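# Plug the sections fed by the red and blue funnels

## Task

The pipes leading down from the funnels run hidden behind a cover, may cross each other, and one of them is blocked for good. Work out which section the red-banded funnel's pipe actually ends above, and set the red plug on the flat front part of that section. Do the same with the blue plug for the blue-banded funnel's section. Marbles may be dropped into the funnels, or back into their tray, from just above. Nothing except a marble may leave the table, and losing a marble is still best avoided. Both plugs must stay in place without the robot holding them. At the end, open the grippers and move the arms away.

## Robot and tools

Robot: two arms, left_arm and right_arm, each with seven joints and a parallel gripper. Positions in results use one shared frame in metres. The origin is on the table top midway between the arms, +x points out over the table, +z points up, and left_arm sits on the +y side. The arm names are labels only and do not match image sides. Printed hand positions can be slightly off, more so at long reach.

Row layout, used by execute_actions and move: one flat list of 20 numbers covering both arms, each in [-1, 1], even if only one arm moves. First come left_arm's 7 joint numbers, then its gripper position, force_limit and speed. Then the same 10 numbers for right_arm. Joint order within each arm is always: upper arm roll, forearm roll, waist, wrist pitch, elbow, wrist roll, shoulder. Result lists by joint use this same order.

Joint numbers are offsets, not absolute angles, scaled so that 1.0 equals 1.427 rad for waist, shoulder, upper arm roll and elbow, 3.044 rad for forearm roll, 2.596 rad for wrist pitch and 3.91 rad for wrist roll. Stated joint ranges in rad: waist -2.744 to 2.744, shoulder -1.784 to 1.784, upper arm roll -2.901 to 2.901, elbow -3.042 to -0.152, forearm roll -2.807 to 2.807, wrist pitch 0.544 to 4.517, wrist roll -3.016 to 3.016. Real ends can differ by up to 0.018 rad. Asking a joint to go more than 0.018 rad beyond its end refuses that action for both arms. A joint pushed past its real end stops there, and the result may say "joint sent to its limit"; the absence of that line proves nothing.

Gripper numbers are absolute commands. position: +1 is fully open (140 mm), about -0.8 is where the pads touch, -1 closes until blocked. force_limit: about 14 N at -1, 60 N at 0, 107 N at +1 (parts up to 40 mm wide). speed: roughly 30 mm/s at -1, 140 at 0, 250 at +1. To leave a gripper unchanged, repeat its previous three numbers; 0 is a real command.

execute_actions(actions): a list of actions. Each action is a table of up to 15 rows; each row lasts one control step of 1/30 s, and a short table repeats its last row to fill 15 steps. Joint offsets in every row are counted from the arm's angles at the start of that action, not from the previous row; for the first action in a call that means the most recently reported angles. A malformed action, or a first action that breaks the range check, cancels the whole call. An empty list just returns state and images.

move(target, speed, blocking): target is one 20-number row. Its joint offsets are measured from the Joint positions in the latest result that printed them. All joints follow paths that finish together, so grippers travel on curves, ignoring obstacles and the other arm. speed is in rad/s for the joint with farthest to go, 0.01 to 2, default 0.5; paths take 0.5 to 10 s. Gripper numbers are applied at the start. With blocking=false the call returns after 0.5 s while motion continues; use wait(0) to check, and send no other motion until a result shows the move ended, or call stop. The extra "move:" line reports the ending (done, off_target, moving, held, fault), limits=held or limits=none, and each arm's joint farthest from target. Faster moves and targets set deeper past a contact strike and press harder.

wait(seconds): 0 to 10; arms keep their last command. stop(): brakes a running move; fingers keep going. zoom_image(camera, region): region [x0, y0, x1, y1] in pixels of that camera's full image, at most 504 by 504. Cameras: cam_head_left, cam_head_right, cam_high, cam_low, cam_left_wrist, cam_right_wrist, all 672x504. finished_scene(scene): ends the scene, irreversibly; call it only after the plugs rest on their own and the grippers are open and withdrawn.

Motion limits: each joint target is kept within a lead of its measured angle (0.248 rad for the four big joints, 0.677 forearm roll, 0.715 wrist pitch, 1.54 wrist roll), and targets that would move a gripper over 70 mm from where it is are scaled back. Big motions may need several actions; an unfinished one should be re-commanded. "joint command not followed" and HELD step readings mean the clearance check altered joint targets.

Gripper geometry: fingers point along the gripper's +z and close along its y. The reported position is between the closed pads; fingertips extend about 33 mm beyond it when closed and 9 mm when fully open, moving about 24 mm outward while closing, so leave room above surfaces. object_status: 0 moving, 1 blocked while opening, 2 blocked while closing (a grip), 3 reached target or pads met. Check for 2 after grasping. position_measured is in counts, 3 open to 230 closed. To squeeze harder while gripping, raise force_limit and nudge position, e.g. -1 to -0.98.

Other result lines: Joint positions, velocities, targets, torques and external torque estimates per arm; MOTOR HOT warns of overheating from holding loads, leading to an OVER-TEMPERATURE FAULT brake.

Avoid: contact torque at 85 N m on the big joints or 11 N m on the wrist and forearm joints, or 85 N outside force on an arm (including held weight), which freezes that arm for 10 s; arms touching each other; drops, slams and hard pushes; anything but marbles leaving the table. Brief outside tugs on held parts or pushes on loose objects may occur, so grip firmly and recheck.

Each tool is called after "Request:" by a JSON object that holds its "fn" and its "kwargs".

## Session

Request:
{"fn": "execute_actions", "kwargs": {"actions": []}}

Scene clock: 0.00 s.
left_arm: end_effector_position=(+0.2209, +0.1695, +0.2975) position_measured=3 object_status=3 end_effector_quat_wxyz=(-0.011, +0.337, +0.732, +0.592) | right_arm: end_effector_position=(+0.5020, -0.6594, +0.1826) position_measured=3 object_status=3 end_effector_quat_wxyz=(+0.007, +0.557, +0.824, +0.107)
Joint names: [upper arm roll, forearm roll, waist, wrist pitch, elbow, wrist roll, shoulder]
Joint positions: left_arm=[-0.108  0.553 -1.246  1.091 -2.216  0.889  0.035] | right_arm=[-0.065  0.268 -0.634  2.15  -1.973  2.082  0.166]
Joint velocities: left_arm=[-0.     0.    -0.001  0.    -0.     0.001 -0.001] | right_arm=[-0.001 -0.001  0.001  0.001  0.001  0.     0.001]
Joint torques (N m, as the joint torque sensors report them, + toward a larger angle): no reading
External joint torques (N m, as the arm's controller estimates them; a push from outside toward a larger angle lowers the number): no reading
Joint targets: left_arm=[-0.108 0.553 -1.246 1.091 -2.216 0.889 0.035] | right_arm=[-0.065 0.268 -0.634 2.150 -1.973 2.082 0.166]

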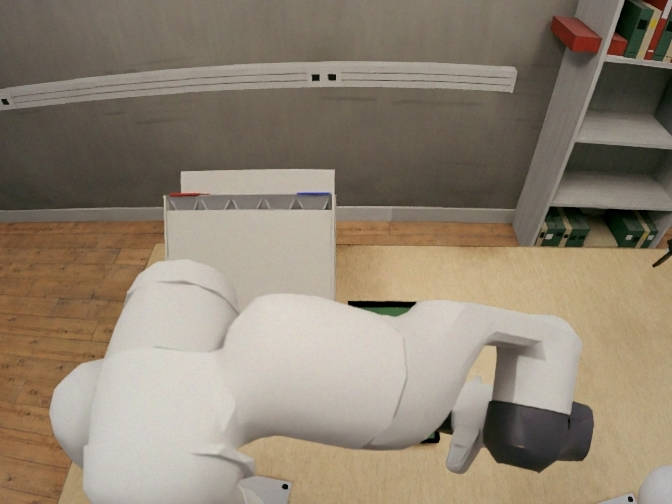

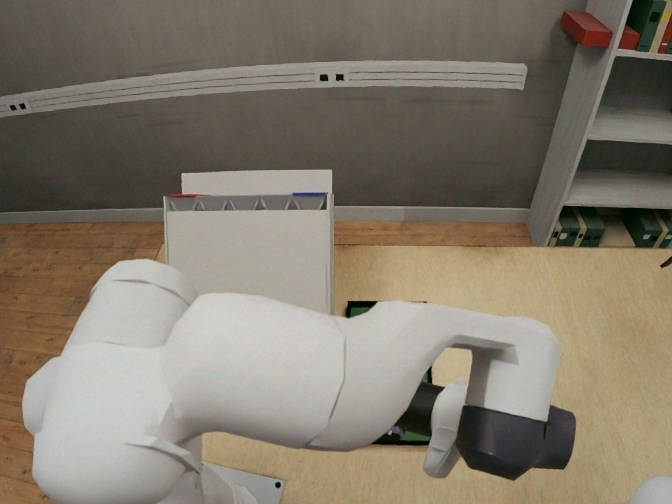

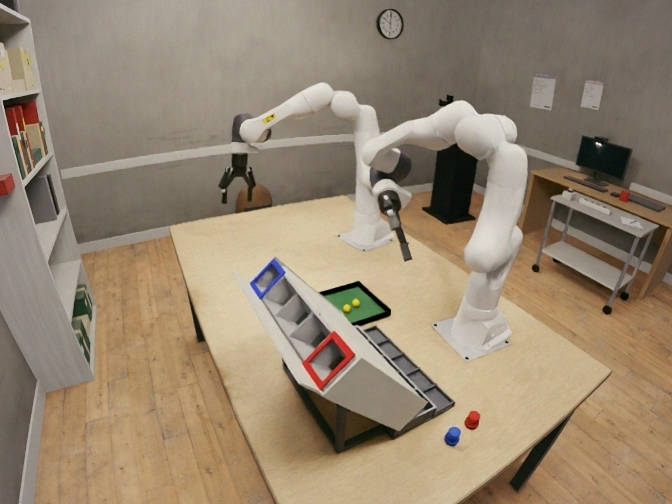

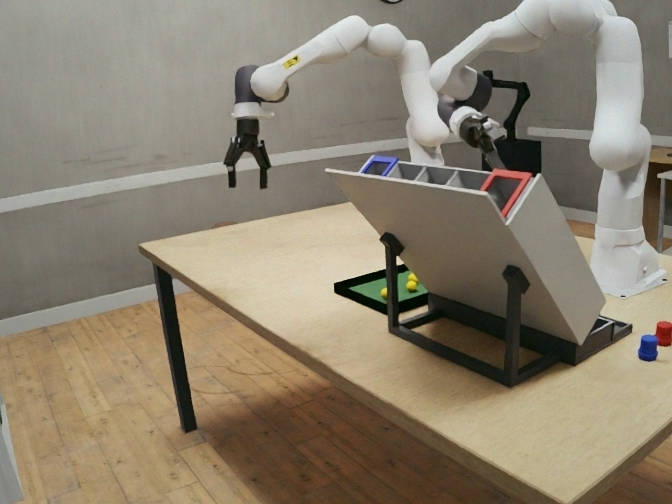

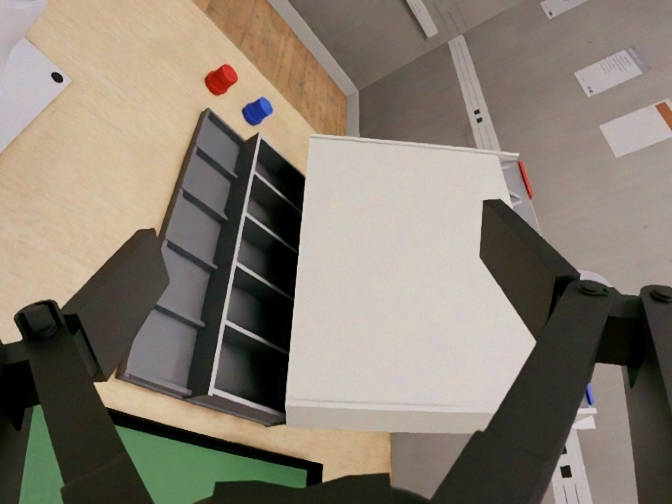

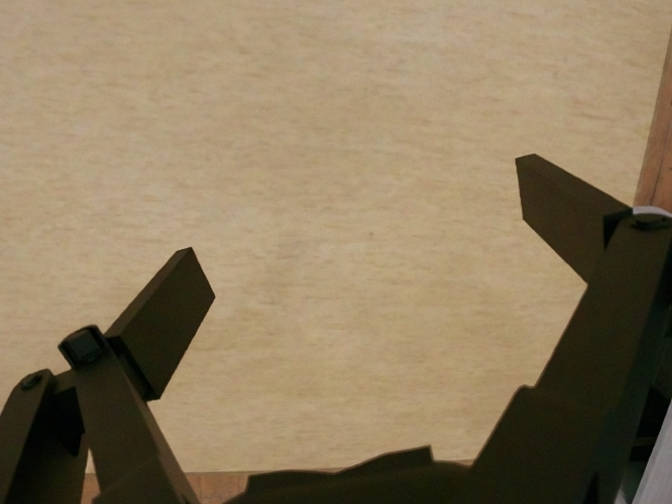

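Request:
{"fn": "zoom_image", "kwargs": {"camera": "cam_high", "region": [220, 240, 520, 465]}}

Request:
{"fn": "zoom_image", "kwargs": {"camera": "cam_low", "region": [320, 240, 480, 340]}}

Region (220, 240, 520, 465) of cam_high's 672x504 image, scaled by 1.680, with more detail than that image has; it fills the top 378 rows of this view, and the rest is white.

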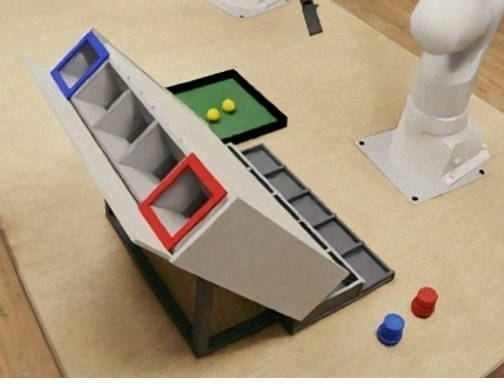

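Region (320, 240, 480, 340) of cam_low's 672x504 image, scaled by 3.150, with more detail than that image has; it fills the top 315 rows of this view, and the rest is white.

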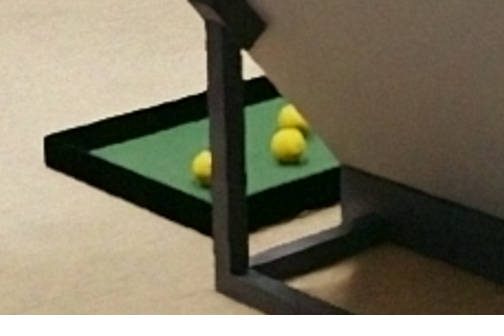

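Request:
{"fn": "execute_actions", "kwargs": {"actions": [[[0.0010,-0.0088,0.0055,0.0170,-0.0021,0.010,-0.0043,1,-0.3,0,0,0,0,0,0,0,-0.0053,1,-0.5,0],[0.0017,-0.0118,0.0096,0.0228,-0.0036,0.019,-0.0075,1,-0.3,0,0,0,0,0,0,0,-0.0094,1,-0.5,0],[0.0026,-0.0152,0.0148,0.0293,-0.0055,0.026,-0.0116,1,-0.3,0,0,0,0,0,0,0,-0.0144,1,-0.5,0],[0.0037,-0.0189,0.0210,0.0365,-0.0079,0.0316,-0.0164,1,-0.3,0,0,0,0,0,0,0,-0.0204,1,-0.5,0],[0.0049,-0.0229,0.0281,0.0442,-0.0105,0.0360,-0.0219,1,-0.3,0,0,0,0,0,0,0,-0.0273,1,-0.5,0],[0.0063,-0.0273,0.0360,0.0526,-0.0135,0.0405,-0.0282,1,-0.3,0,0,0,0,0,0,0,-0.0351,1,-0.5,0],[0.0079,-0.0319,0.0448,0.0615,-0.0168,0.0452,-0.0350,1,-0.3,0,0,0,0,0,0,0,-0.0437,1,-0.5,0],[0.0096,-0.0367,0.0544,0.0709,-0.0204,0.0501,-0.0425,1,-0.3,0,0,0,0,0,0,0,-0.0530,1,-0.5,0],[0.0114,-0.0418,0.0647,0.0807,-0.0243,0.0550,-0.0505,1,-0.3,0,0,0,0,0,0,0,-0.0630,1,-0.5,0],[0.0133,-0.0471,0.0756,0.0909,-0.0284,0.0601,-0.0591,1,-0.3,0,0,0,0,0,0,0,-0.0737,1,-0.5,0],[0.0153,-0.0526,0.0872,0.1015,-0.0327,0.0652,-0.0681,1,-0.3,0,0,0,0,0,0,0,-0.0849,1,-0.5,0],[0.0174,-0.0582,0.0992,0.1123,-0.0372,0.0704,-0.0776,1,-0.3,0,0,0,0,0,0,0,-0.0967,1,-0.5,0],[0.0196,-0.0640,0.1118,0.1234,-0.0420,0.0755,-0.0874,1,-0.3,0,0,0,0,0,0,0,-0.1089,1,-0.5,0],[0.0219,-0.0698,0.1248,0.1347,-0.0468,0.0808,-0.0975,1,-0.3,0,0,0,0,0,0,0,-0.1215,1,-0.5,0],[0.0242,-0.0758,0.1381,0.1462,-0.0518,0.0859,-0.1079,1,-0.3,0,0,0,0,0,0,0,-0.1345,1,-0.5,0]],[[0.0078,-0.0253,0.0444,0.0617,-0.0166,0.0458,-0.0347,1,-0.3,0,0,0,0,0,0,0,-0.0432,1,-0.5,0],[0.0102,-0.0313,0.0583,0.0734,-0.0219,0.0509,-0.0455,1,-0.3,0,0,0,0,0,0,0,-0.0568,1,-0.5,0],[0.0127,-0.0374,0.0724,0.0851,-0.0272,0.0560,-0.0566,1,-0.3,0,0,0,0,0,0,0,-0.0705,1,-0.5,0],[0.0152,-0.0434,0.0867,0.0967,-0.0325,0.0609,-0.0677,1,-0.3,0,0,0,0,0,0,0,-0.0844,1,-0.5,0],[0.0177,-0.0494,0.1010,0.1083,-0.0379,0.0657,-0.0789,1,-0.3,0,0,0,0,0,0,0,-0.0984,1,-0.5,0],[0.0203,-0.0554,0.1154,0.1198,-0.0433,0.0704,-0.0902,1,-0.3,0,0,0,0,0,0,0,-0.1124,1,-0.5,0],[0.0228,-0.0612,0.1297,0.1311,-0.0487,0.0750,-0.1013,1,-0.3,0,0,0,0,0,0,0,-0.1263,1,-0.5,0],[0.0253,-0.0670,0.1439,0.1422,-0.0540,0.0794,-0.1125,1,-0.3,0,0,0,0,0,0,0,-0.1402,1,-0.5,0],[0.0278,-0.0726,0.1580,0.1531,-0.0593,0.0836,-0.1235,1,-0.3,0,0,0,0,0,0,0,-0.1540,1,-0.5,0],[0.0302,-0.0781,0.1720,0.1636,-0.0645,0.0875,-0.1344,1,-0.3,0,0,0,0,0,0,0,-0.1675,1,-0.5,0],[0.0326,-0.0834,0.1856,0.1739,-0.0697,0.0912,-0.1451,1,-0.3,0,0,0,0,0,0,0,-0.1809,1,-0.5,0],[0.0349,-0.0885,0.1990,0.1837,-0.0747,0.0947,-0.1555,1,-0.3,0,0,0,0,0,0,0,-0.1938,1,-0.5,0],[0.0372,-0.0933,0.2119,0.1930,-0.0795,0.0979,-0.1656,1,-0.3,0,0,0,0,0,0,0,-0.2065,1,-0.5,0],[0.0394,-0.0979,0.2245,0.2019,-0.0843,0.1008,-0.1755,1,-0.3,0,0,0,0,0,0,0,-0.2187,1,-0.5,0],[0.0415,-0.1023,0.2366,0.2103,-0.0888,0.1034,-0.1849,1,-0.3,0,0,0,0,0,0,0,-0.2305,1,-0.5,0]],[[0.0071,-0.0214,0.0407,0.0575,-0.0153,0.0415,-0.0318,1,-0.3,0,0,0,0,0,0,0,-0.0396,1,-0.5,0],[0.0091,-0.0251,0.0516,0.0647,-0.0194,0.0434,-0.0404,1,-0.3,0,0,0,0,0,0,0,-0.0503,1,-0.5,0],[0.0109,-0.0285,0.0619,0.0711,-0.0232,0.0449,-0.0484,1,-0.3,0,0,0,0,0,0,0,-0.0603,1,-0.5,0],[0.0126,-0.0315,0.0715,0.0769,-0.0268,0.0460,-0.0559,1,-0.3,0,0,0,0,0,0,0,-0.0696,1,-0.5,0],[0.0141,-0.0341,0.0803,0.0819,-0.0301,0.0467,-0.0627,1,-0.3,0,0,0,0,0,0,0,-0.0782,1,-0.5,0],[0.0155,-0.0363,0.0882,0.0861,-0.0331,0.0469,-0.0690,1,-0.3,0,0,0,0,0,0,0,-0.0860,1,-0.5,0],[0.0167,-0.0380,0.0954,0.0895,-0.0358,0.0469,-0.0745,1,-0.3,0,0,0,0,0,0,0,-0.0929,1,-0.5,0],[0.0178,-0.0393,0.1015,0.0920,-0.0381,0.0469,-0.0793,1,-0.3,0,0,0,0,0,0,0,-0.0989,1,-0.5,0],[0.0187,-0.0401,0.1067,0.0934,-0.0400,0.0469,-0.0834,1,-0.3,0,0,0,0,0,0,0,-0.1040,1,-0.5,0],[0.0195,-0.0403,0.1108,0.0940,-0.0416,0.0469,-0.0866,1,-0.3,0,0,0,0,0,0,0,-0.1080,1,-0.5,0],[0.0200,-0.0403,0.1139,0.0940,-0.0427,0.0469,-0.0890,1,-0.3,0,0,0,0,0,0,0,-0.1109,1,-0.5,0],[0.0203,-0.0403,0.1157,0.0940,-0.0434,0.0469,-0.0904,1,-0.3,0,0,0,0,0,0,0,-0.1127,1,-0.5,0],[0.0204,-0.0403,0.1163,0.0940,-0.0437,0.0469,-0.0909,1,-0.3,0,0,0,0,0,0,0,-0.1133,1,-0.5,0]]]}}

Scene clock: 121.50 s.
left_arm: end_effector_position=(+0.3322, +0.0904, +0.2516) position_measured=3 object_status=3 end_effector_quat_wxyz=(+0.002, +0.329, +0.944, +0.005) | right_arm: end_effector_position=(+0.4839, -0.6502, +0.5492) position_measured=3 object_status=3 end_effector_quat_wxyz=(+0.300, +0.502, +0.799, +0.140)
Joint names: [upper arm roll, forearm roll, waist, wrist pitch, elbow, wrist roll, shoulder]
Joint positions: left_arm=[-0.001  0.011 -0.633  1.996 -2.439  1.483 -0.442] | right_arm=[-0.065  0.268 -0.634  2.15  -1.973  2.082 -0.437]
Joint velocities: left_arm=[ 0.001 -0.033  0.042  0.112 -0.021  0.12  -0.03 ] | right_arm=[-0.001 -0.001 -0.001 -0.    -0.    -0.001 -0.031]
Joint torques (N m, as the joint torque sensors report them, + toward a larger angle): left_arm=[ -1.21  -0.33   1.54   2.73  21.89   0.12 -16.26] | right_arm=[  0.65   0.97   0.97   3.09  21.43   0.01 -15.16]
External joint torques (N m, as the arm's controller estimates them; a push from outside toward a larger angle lowers the number): left_arm=[-0.01 -1.06  2.28  0.39 -1.8   0.12 -0.85] | right_arm=[ 0.34  0.01  1.02  0.06 -1.48  0.   -0.76]
External joint torques at the end of the 1st action: left_arm=[-0.81 -1.17  1.49  0.43 -1.11  0.25 -2.26] | right_arm=[ 0.1  -0.03  0.9  -0.07 -0.44  0.04 -2.02]
External joint torques at the end of the 2nd action: left_arm=[ 0.26 -1.18  1.51  0.42 -1.72  0.22 -2.01] | right_arm=[ 0.16  0.05  0.56  0.02 -1.22  0.05 -0.04]
Joint targets: left_arm=[-0.001 0.002 -0.629 2.016 -2.445 1.523 -0.446] | right_arm=[-0.065 0.268 -0.634 2.150 -1.974 2.082 -0.437]
Step readings (joint positions; steps 1 to 15: 1st action; 16 to 30: 2nd action; 31 to 45: 3rd action):
0: left_arm=[-0.108 0.553 -1.246 1.091 -2.216 0.889 0.035] | right_arm=[-0.065 0.268 -0.634 2.150 -1.973 2.082 0.166]
1: left_arm=[-0.108 0.549 -1.245 1.098 -2.216 0.892 0.034] | right_arm=[-0.065 0.268 -0.634 2.150 -1.973 2.082 0.165]
2: left_arm=[-0.108 0.543 -1.243 1.106 -2.217 0.899 0.033] | right_arm=[-0.065 0.268 -0.634 2.150 -1.974 2.082 0.164]
4: left_arm=[-0.107 0.527 -1.234 1.129 -2.221 0.918 0.026] | right_arm=[-0.065 0.268 -0.634 2.150 -1.974 2.082 0.155]
8: left_arm=[-0.102 0.485 -1.198 1.190 -2.234 0.966 -0.002] | right_arm=[-0.065 0.268 -0.634 2.150 -1.975 2.082 0.121]
15: left_arm=[-0.082 0.382 -1.091 1.348 -2.273 1.074 -0.085] | right_arm=[-0.065 0.268 -0.634 2.150 -1.975 2.082 0.015]
16: left_arm=[-0.079 0.365 -1.072 1.376 -2.280 1.092 -0.100] | right_arm=[-0.065 0.268 -0.634 2.150 -1.975 2.082 -0.003]
17: left_arm=[-0.076 0.347 -1.053 1.404 -2.287 1.110 -0.114] | right_arm=[-0.065 0.268 -0.634 2.150 -1.975 2.082 -0.021]
19: left_arm=[-0.069 0.312 -1.013 1.462 -2.301 1.147 -0.145] | right_arm=[-0.065 0.268 -0.634 2.150 -1.975 2.082 -0.060]
23: left_arm=[-0.055 0.241 -0.932 1.579 -2.331 1.221 -0.208] | right_arm=[-0.065 0.268 -0.634 2.150 -1.975 2.082 -0.140]
30: left_arm=[-0.030 0.124 -0.795 1.772 -2.382 1.339 -0.316] | right_arm=[-0.065 0.268 -0.634 2.150 -1.974 2.082 -0.275]
31: left_arm=[-0.027 0.110 -0.777 1.798 -2.388 1.356 -0.330] | right_arm=[-0.065 0.268 -0.634 2.150 -1.974 2.082 -0.293]
32: left_arm=[-0.024 0.097 -0.759 1.823 -2.394 1.371 -0.343] | right_arm=[-0.065 0.268 -0.634 2.150 -1.974 2.082 -0.310]
34: left_arm=[-0.018 0.072 -0.727 1.869 -2.405 1.399 -0.368] | right_arm=[-0.065 0.268 -0.634 2.150 -1.974 2.082 -0.343]
38: left_arm=[-0.008 0.034 -0.675 1.940 -2.424 1.442 -0.409] | right_arm=[-0.065 0.268 -0.634 2.150 -1.973 2.082 -0.396]
45: Joint positions above

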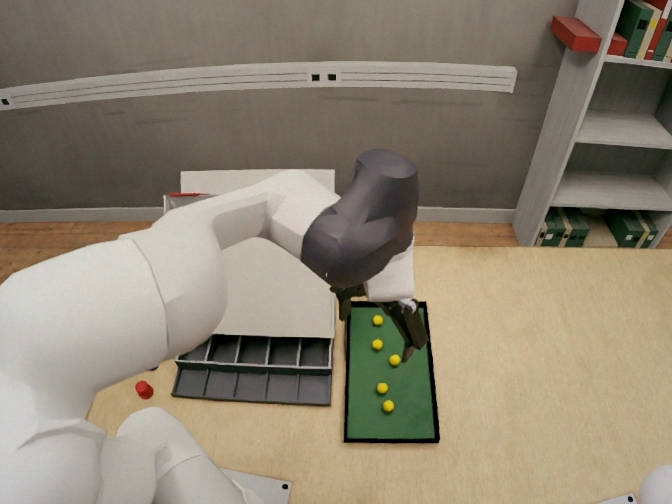

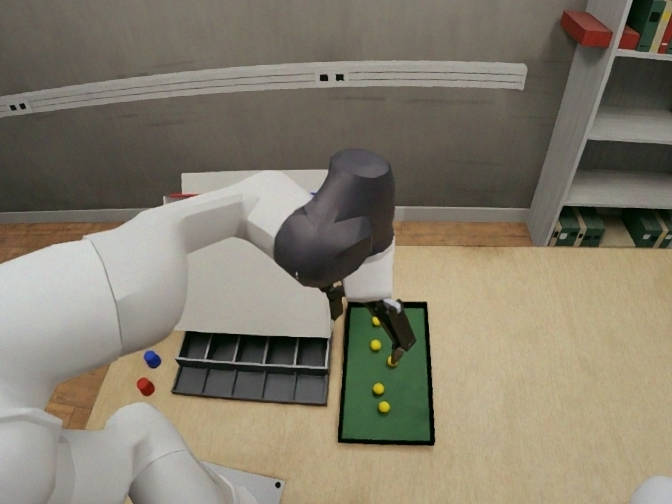

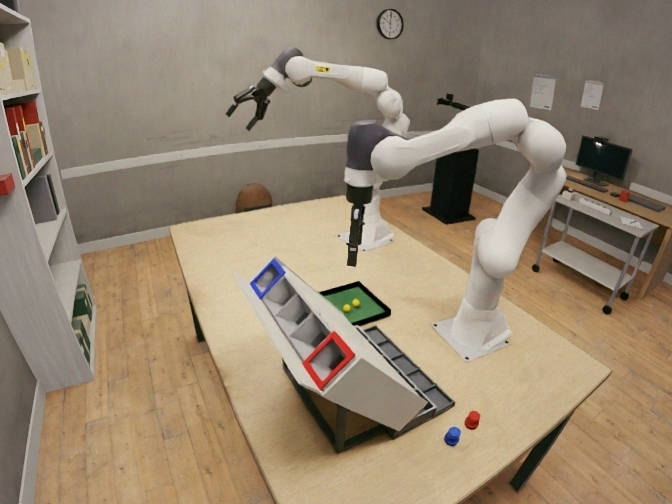

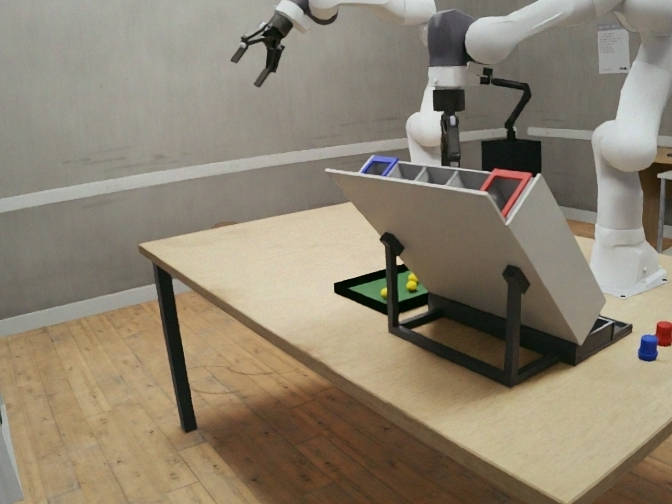

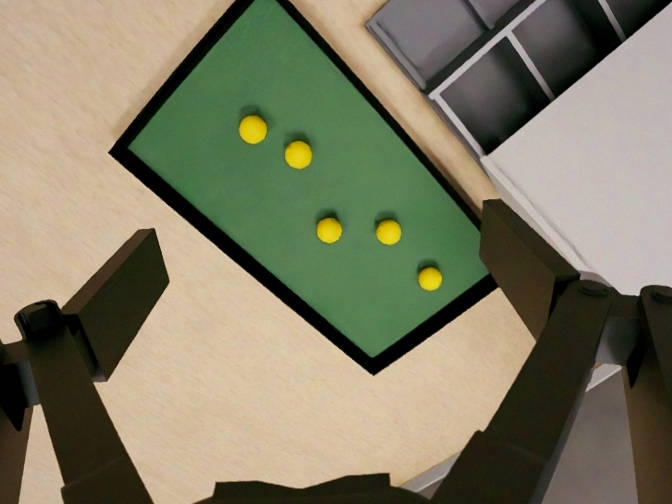

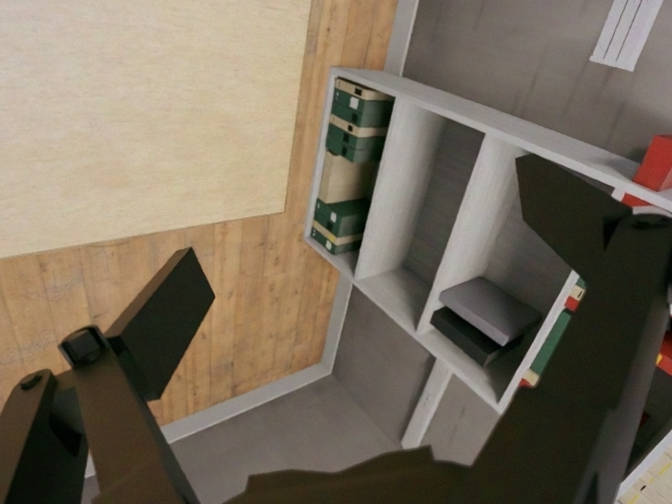

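Request:
{"fn": "execute_actions", "kwargs": {"actions": []}}

Request:
{"fn": "zoom_image", "kwargs": {"camera": "cam_left_wrist", "region": [220, 80, 472, 332]}}

Scene clock: 125.23 s.
left_arm: end_effector_position=(+0.3356, +0.0869, +0.2524) position_measured=3 object_status=3 end_effector_quat_wxyz=(+0.008, +0.345, +0.939, -0.000) | right_arm: end_effector_position=(+0.4838, -0.6501, +0.5495) position_measured=3 object_status=3 end_effector_quat_wxyz=(+0.300, +0.502, +0.799, +0.140)
Joint names: [upper arm roll, forearm roll, waist, wrist pitch, elbow, wrist roll, shoulder]
Joint positions: left_arm=[-0.001  0.007 -0.631  2.015 -2.442  1.519 -0.443] | right_arm=[-0.065  0.268 -0.634  2.15  -1.973  2.082 -0.437]
Joint velocities: left_arm=[ 0.002  0.     0.003  0.     0.    -0.001 -0.   ] | right_arm=[-0.    -0.     0.     0.     0.001  0.001  0.002]
Joint torques (N m, as the joint torque sensors report them, + toward a larger angle): left_arm=[ -0.95  -0.35   1.88   2.72  22.96   0.17 -18.5 ] | right_arm=[  0.65   1.01   0.72   3.14  22.01   0.04 -15.61]
External joint torques (N m, as the arm's controller estimates them; a push from outside toward a larger angle lowers the number): left_arm=[-0.68 -1.1   1.76  0.26 -1.17  0.17 -2.14] | right_arm=[ 0.31  0.01  0.79 -0.06 -2.18  0.02  0.98]
Joint targets: left_arm=[-0.001 0.002 -0.629 2.016 -2.445 1.523 -0.446] | right_arm=[-0.065 0.268 -0.634 2.150 -1.974 2.082 -0.437]

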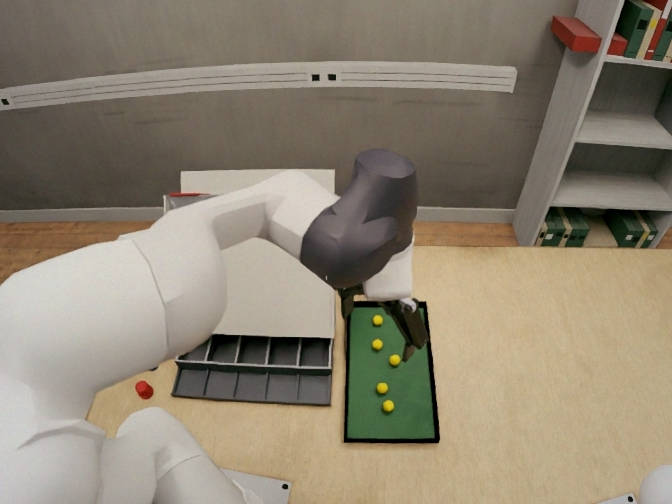

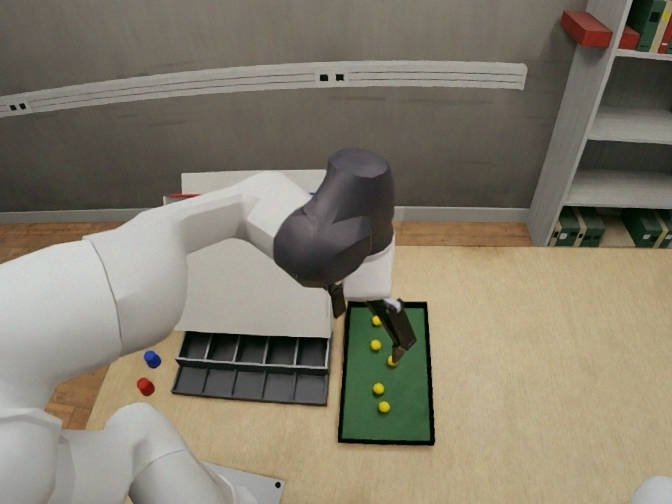

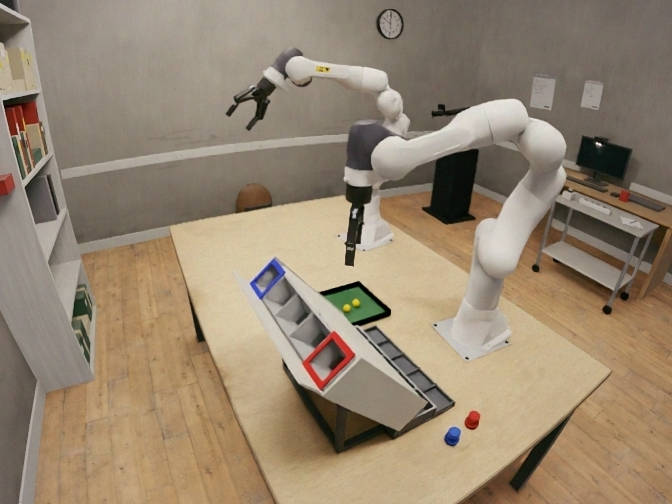

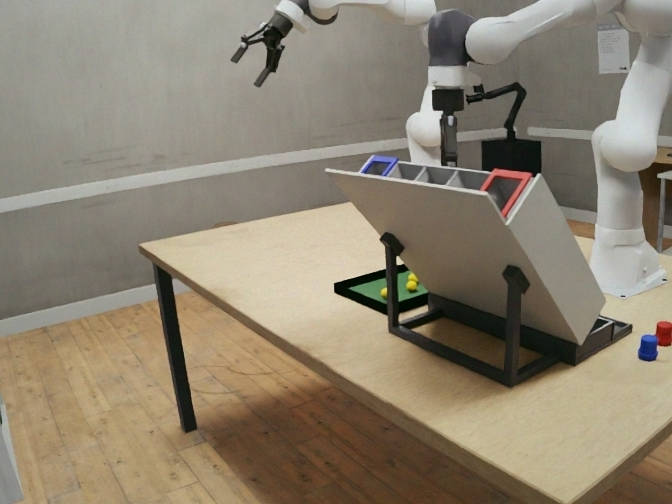

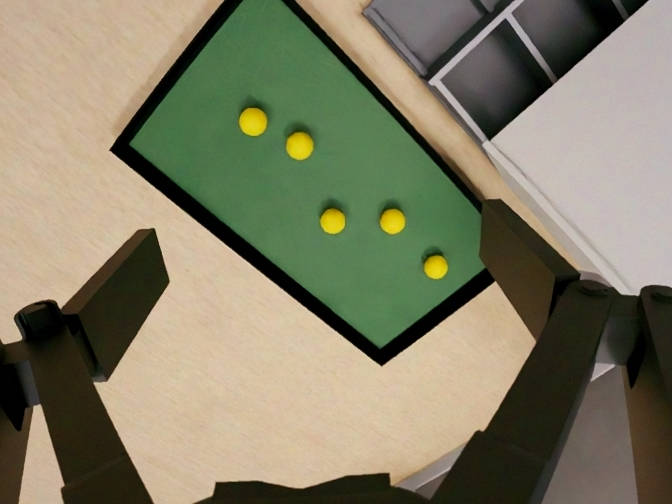

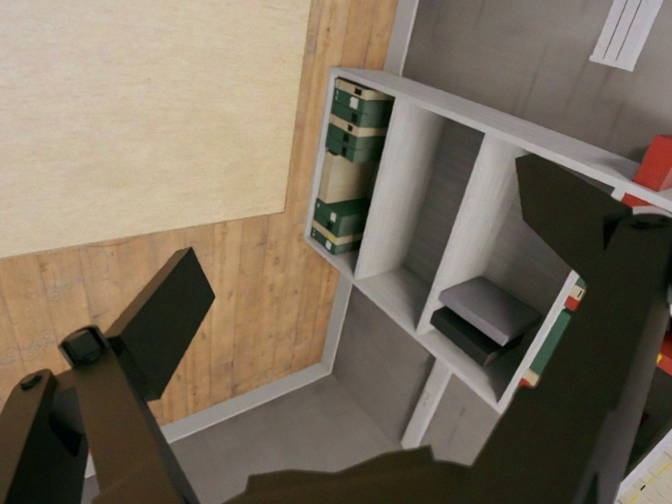

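Region (220, 80, 472, 332) of cam_left_wrist's 672x504 image, scaled by 2.000, with more detail than that image has.

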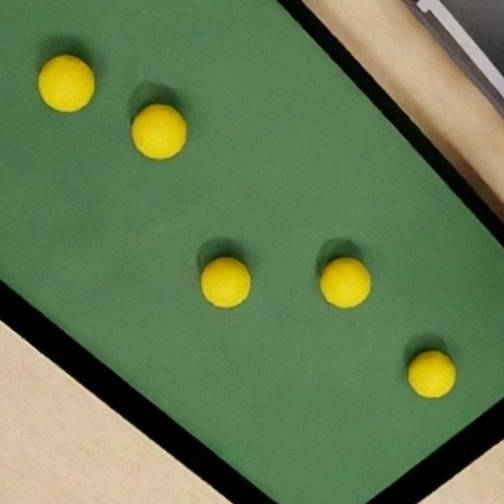

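Request:
{"fn": "execute_actions", "kwargs": {"actions": [[[0,-0.001,-0.0006,0.0095,-0.0020,-0.010,0.0034,-0.2,-0.3,0.3,0,0,0,0,0,0,0,1,-0.5,0],[0,-0.002,-0.0024,0.0291,-0.0075,-0.022,0.0128,-0.2,-0.3,0.3,0,0,0,0,0,0,0,1,-0.5,0],[0,-0.003,-0.0050,0.0506,-0.0159,-0.034,0.0272,-0.2,-0.3,0.3,0,0,0,0,0,0,0,1,-0.5,0],[0,-0.0036,-0.0084,0.0734,-0.0265,-0.046,0.0455,-0.2,-0.3,0.3,0,0,0,0,0,0,0,1,-0.5,0],[0,-0.0036,-0.0123,0.0964,-0.0388,-0.058,0.0665,-0.2,-0.3,0.3,0,0,0,0,0,0,0,1,-0.5,0],[0,-0.0036,-0.0165,0.1186,-0.0520,-0.068,0.0891,-0.2,-0.3,0.3,0,0,0,0,0,0,0,1,-0.5,0],[0,-0.0036,-0.0207,0.1391,-0.0656,-0.0765,0.1123,-0.2,-0.3,0.3,0,0,0,0,0,0,0,1,-0.5,0],[0,-0.0036,-0.0249,0.1570,-0.0788,-0.0765,0.1349,-0.2,-0.3,0.3,0,0,0,0,0,0,0,1,-0.5,0],[0,-0.0036,-0.0288,0.1709,-0.0911,-0.0765,0.1559,-0.2,-0.3,0.3,0,0,0,0,0,0,0,1,-0.5,0],[0,-0.0036,-0.0322,0.1810,-0.1017,-0.0765,0.1742,-0.2,-0.3,0.3,0,0,0,0,0,0,0,1,-0.5,0],[0,-0.0036,-0.0348,0.1844,-0.1101,-0.0765,0.1886,-0.2,-0.3,0.3,0,0,0,0,0,0,0,1,-0.5,0],[0,-0.0036,-0.0366,0.1827,-0.1156,-0.0765,0.1980,-0.2,-0.3,0.3,0,0,0,0,0,0,0,1,-0.5,0],[0,-0.0036,-0.0372,0.1777,-0.1180,-0.0765,0.2014,-0.2,-0.3,0.3,0,0,0,0,0,0,0,1,-0.5,0],[0,-0.0036,-0.0372,0.1726,-0.1185,-0.0765,0.2014,-0.2,-0.3,0.3,0,0,0,0,0,0,0,1,-0.5,0],[0,-0.0036,-0.0372,0.1695,-0.1185,-0.0765,0.2014,-0.2,-0.3,0.3,0,0,0,0,0,0,0,1,-0.5,0]]]}}

Request:
{"fn": "execute_actions", "kwargs": {"actions": []}}

Scene clock: 222.97 s.
left_arm: end_effector_position=(+0.3200, +0.0715, +0.0941) position_measured=132 object_status=0 end_effector_quat_wxyz=(-0.017, +0.265, +0.964, +0.010) | right_arm: end_effector_position=(+0.4838, -0.6501, +0.5495) position_measured=3 object_status=3 end_effector_quat_wxyz=(+0.300, +0.502, +0.799, +0.140)
Joint names: [upper arm roll, forearm roll, waist, wrist pitch, elbow, wrist roll, shoulder]
Joint positions: left_arm=[-0.001  0.001 -0.68   2.407 -2.607  1.305 -0.16 ] | right_arm=[-0.065  0.268 -0.634  2.15  -1.973  2.082 -0.437]
Joint velocities: left_arm=[ 0.001 -0.003 -0.035  0.237 -0.15  -0.271  0.203] | right_arm=[0.001 0.001 0.002 0.    0.    0.001 0.   ]
Joint torques (N m, as the joint torque sensors report them, + toward a larger angle): left_arm=[ -0.3   -0.48  -1.59   3.6   23.65  -0.38 -29.73] | right_arm=[  0.65   1.01   0.93   3.13  22.67   0.05 -16.34]
External joint torques (N m, as the arm's controller estimates them; a push from outside toward a larger angle lowers the number): left_arm=[-0.86 -1.02 -2.18  0.26 -2.77 -0.39  0.93] | right_arm=[ 0.09  0.01  0.82 -0.07 -1.58  0.03  0.37]
Joint targets: left_arm=[-0.001 -0.004 -0.684 2.455 -2.611 1.220 -0.156] | right_arm=[-0.065 0.268 -0.634 2.150 -1.973 2.082 -0.437]
Step readings (joint positions):
0: left_arm=[-0.001 0.006 -0.631 2.015 -2.442 1.520 -0.443] | right_arm=[-0.065 0.268 -0.634 2.150 -1.973 2.082 -0.437]
1: left_arm=[-0.001 0.006 -0.631 2.018 -2.442 1.516 -0.443] | right_arm=[-0.065 0.268 -0.634 2.150 -1.973 2.082 -0.437]
2: left_arm=[-0.001 0.006 -0.631 2.029 -2.443 1.509 -0.441] | right_arm=[-0.065 0.268 -0.634 2.150 -1.973 2.082 -0.437]
4: left_arm=[-0.000 0.004 -0.634 2.076 -2.452 1.482 -0.424] | right_arm=[-0.065 0.268 -0.634 2.150 -1.973 2.082 -0.437]
8: left_arm=[0.000 0.002 -0.652 2.229 -2.506 1.400 -0.327] | right_arm=[-0.065 0.268 -0.634 2.150 -1.973 2.082 -0.437]
15: Joint positions above

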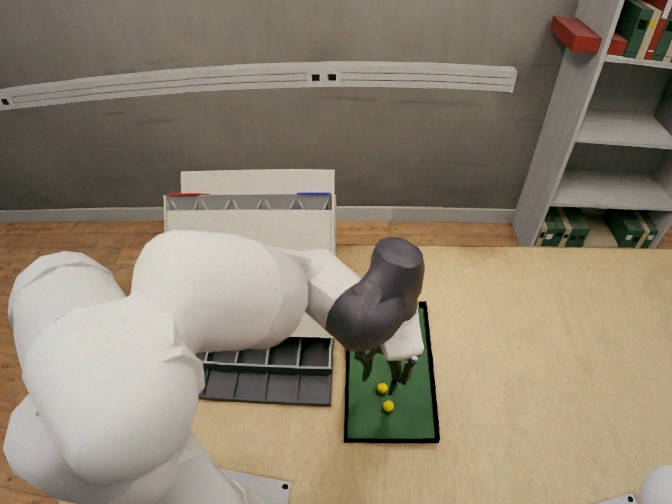

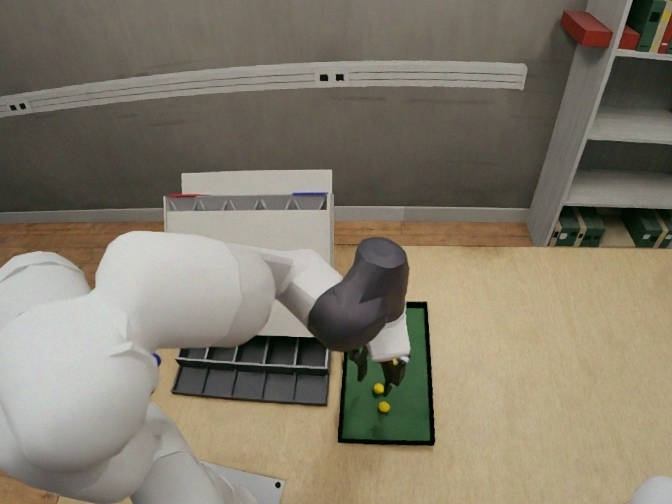

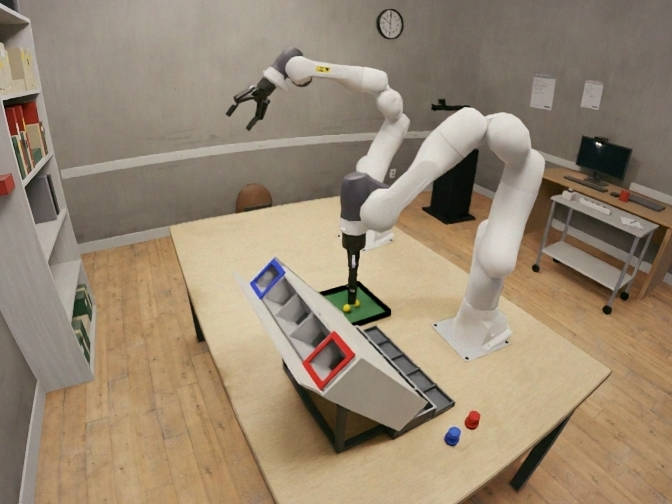

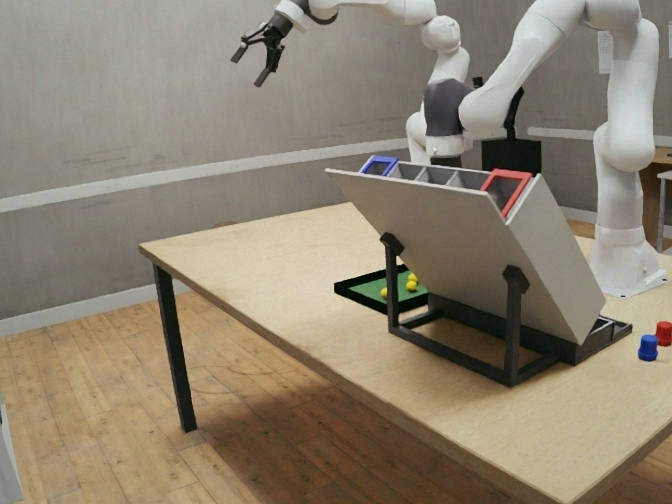

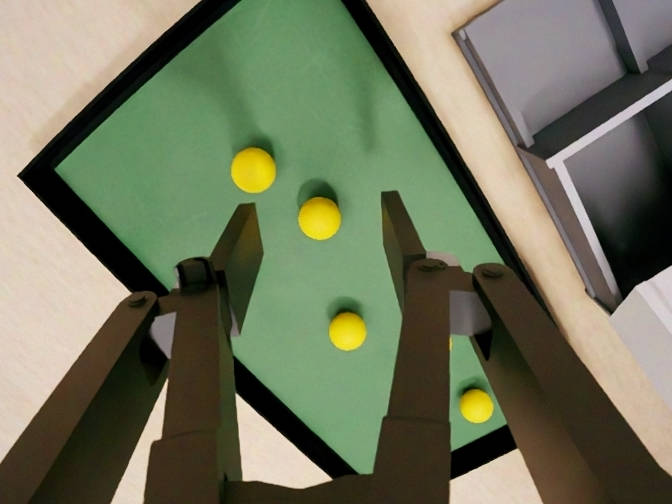

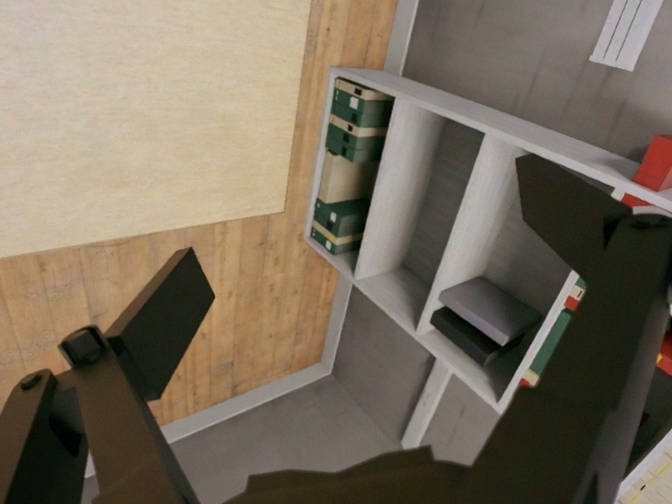

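Scene clock: 222.97 s.
left_arm: end_effector_position=(+0.3200, +0.0715, +0.0941) position_measured=132 object_status=0 end_effector_quat_wxyz=(-0.017, +0.265, +0.964, +0.010) | right_arm: end_effector_position=(+0.4838, -0.6501, +0.5495) position_measured=3 object_status=3 end_effector_quat_wxyz=(+0.300, +0.502, +0.799, +0.140)
Joint names: [upper arm roll, forearm roll, waist, wrist pitch, elbow, wrist roll, shoulder]
Joint positions: left_arm=[-0.001  0.001 -0.68   2.407 -2.607  1.305 -0.16 ] | right_arm=[-0.065  0.268 -0.634  2.15  -1.973  2.082 -0.437]
Joint velocities: left_arm=[ 0.001 -0.003 -0.035  0.237 -0.15  -0.271  0.203] | right_arm=[0.001 0.001 0.002 0.    0.    0.001 0.   ]
Joint torques (N m, as the joint torque sensors report them, + toward a larger angle): left_arm=[ -0.3   -0.48  -1.59   3.6   23.65  -0.38 -29.73] | right_arm=[  0.65   1.01   0.93   3.13  22.67   0.05 -16.34]
External joint torques (N m, as the arm's controller estimates them; a push from outside toward a larger angle lowers the number): left_arm=[-0.86 -1.02 -2.18  0.26 -2.77 -0.39  0.93] | right_arm=[ 0.09  0.01  0.82 -0.07 -1.58  0.03  0.37]
Joint targets: left_arm=[-0.001 -0.004 -0.684 2.455 -2.611 1.220 -0.156] | right_arm=[-0.065 0.268 -0.634 2.150 -1.973 2.082 -0.437]

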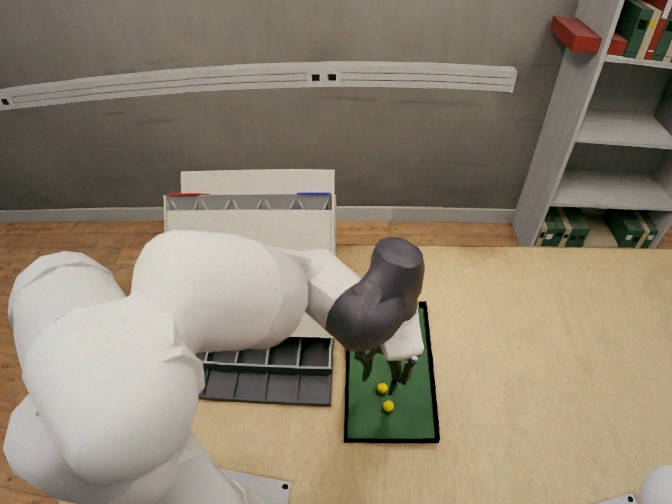

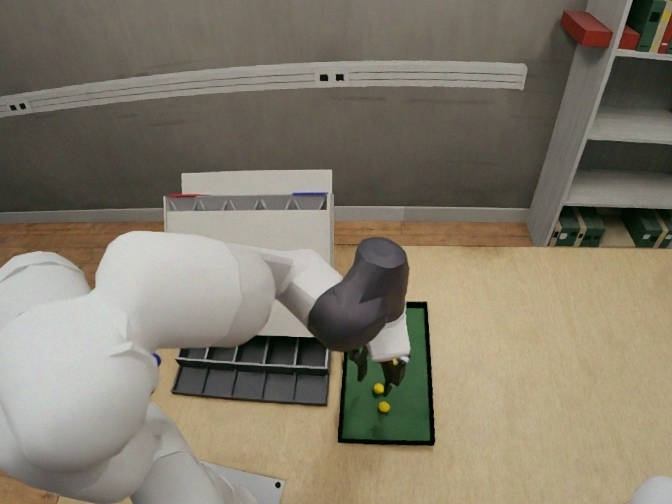

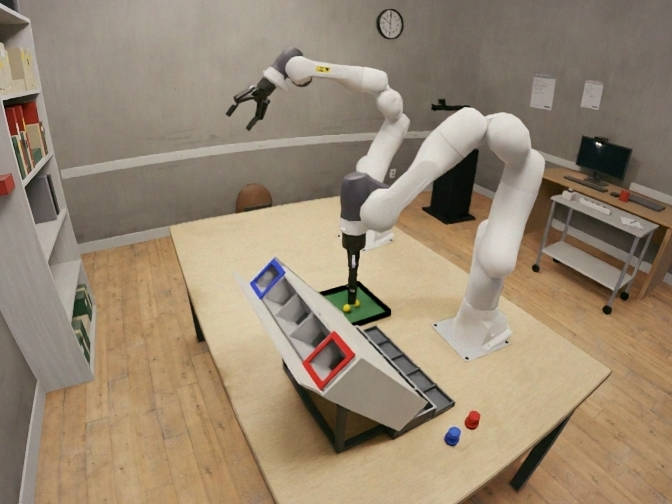

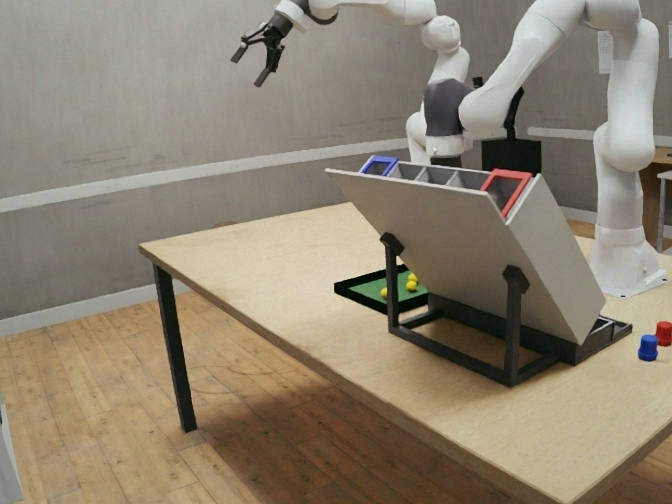

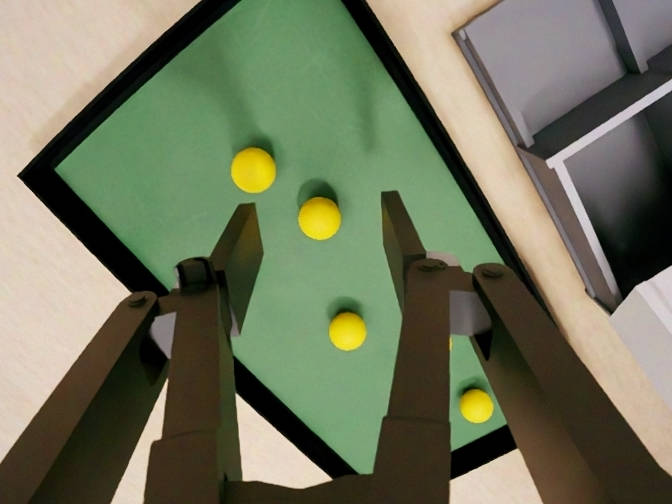

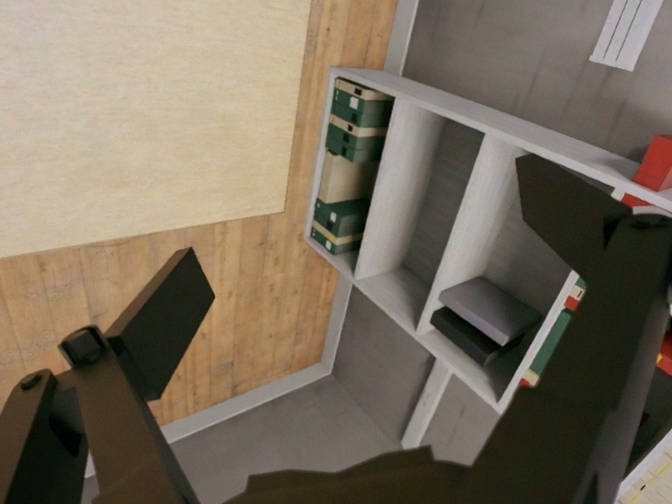

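Request:
{"fn": "execute_actions", "kwargs": {"actions": []}}

Scene clock: 226.33 s.
left_arm: end_effector_position=(+0.3268, +0.0634, +0.0933) position_measured=154 object_status=3 end_effector_quat_wxyz=(-0.002, +0.226, +0.974, +0.002) | right_arm: end_effector_position=(+0.4838, -0.6501, +0.5495) position_measured=3 object_status=3 end_effector_quat_wxyz=(+0.300, +0.502, +0.799, +0.140)
Joint names: [upper arm roll, forearm roll, waist, wrist pitch, elbow, wrist roll, shoulder]
Joint positions: left_arm=[-0.001  0.    -0.682  2.453 -2.612  1.224 -0.154] | right_arm=[-0.065  0.268 -0.634  2.15  -1.973  2.082 -0.437]
Joint velocities: left_arm=[-0.    -0.    -0.001 -0.001  0.    -0.001  0.   ] | right_arm=[-0.001  0.     0.001 -0.001  0.     0.001 -0.   ]
Joint torques (N m, as the joint torque sensors report them, + toward a larger angle): left_arm=[ -0.05  -0.59  -1.31   2.74  21.14  -0.25 -23.85] | right_arm=[  0.43   1.01   0.92   3.14  22.56   0.08 -16.42]
External joint torques (N m, as the arm's controller estimates them; a push from outside toward a larger angle lowers the number): left_arm=[ 0.11 -1.1  -1.29  0.33  0.85 -0.25 -1.2 ] | right_arm=[ 0.06  0.01  0.96 -0.06 -1.7   0.06  0.33]
Joint targets: left_arm=[-0.001 -0.004 -0.684 2.455 -2.611 1.220 -0.156] | right_arm=[-0.065 0.268 -0.634 2.150 -1.973 2.082 -0.437]

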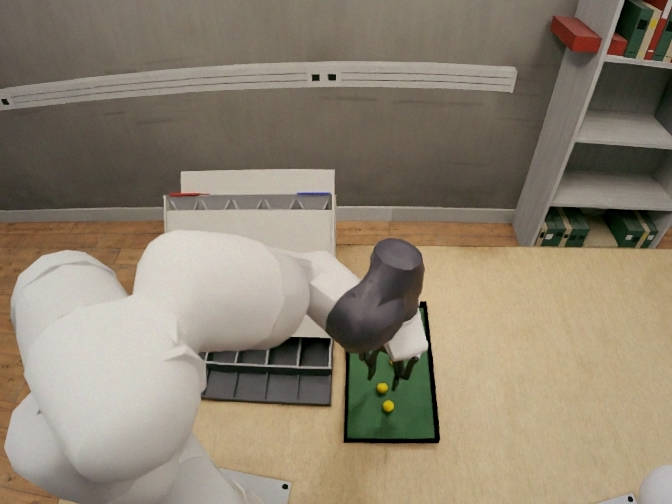

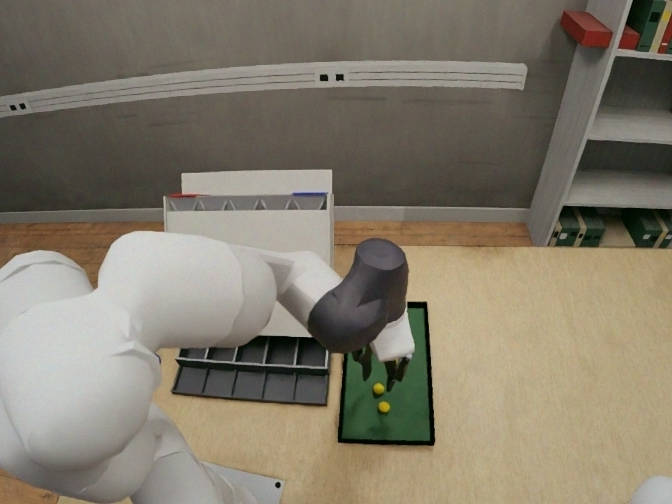

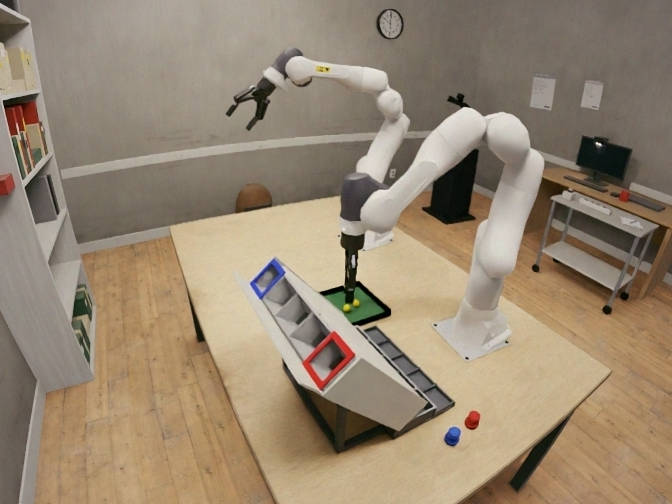

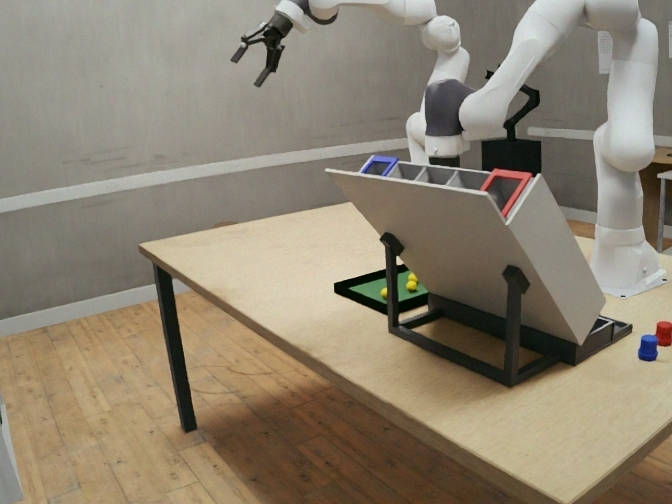

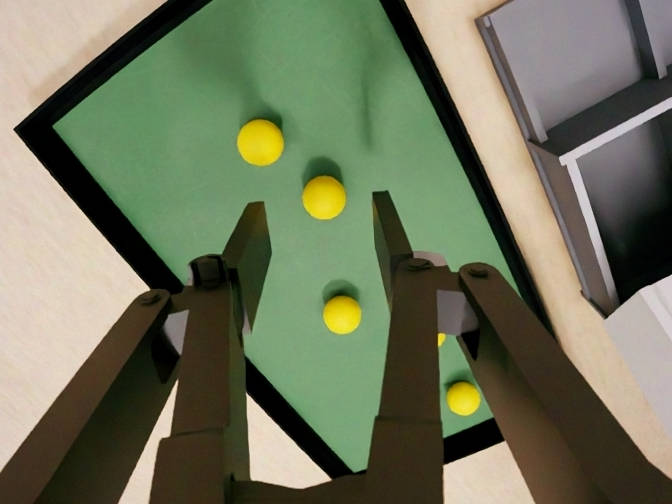

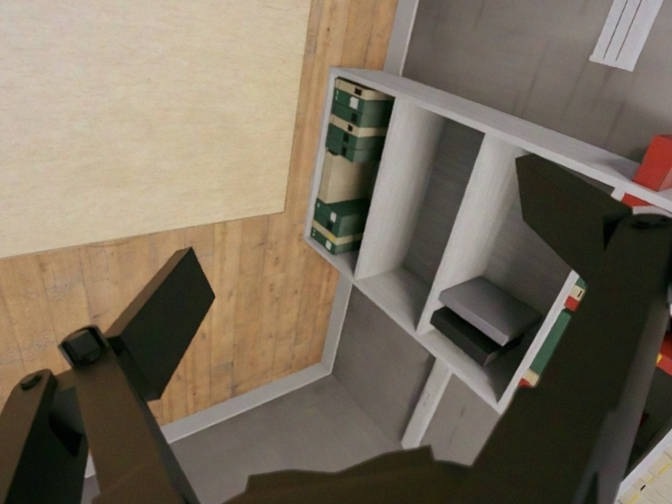

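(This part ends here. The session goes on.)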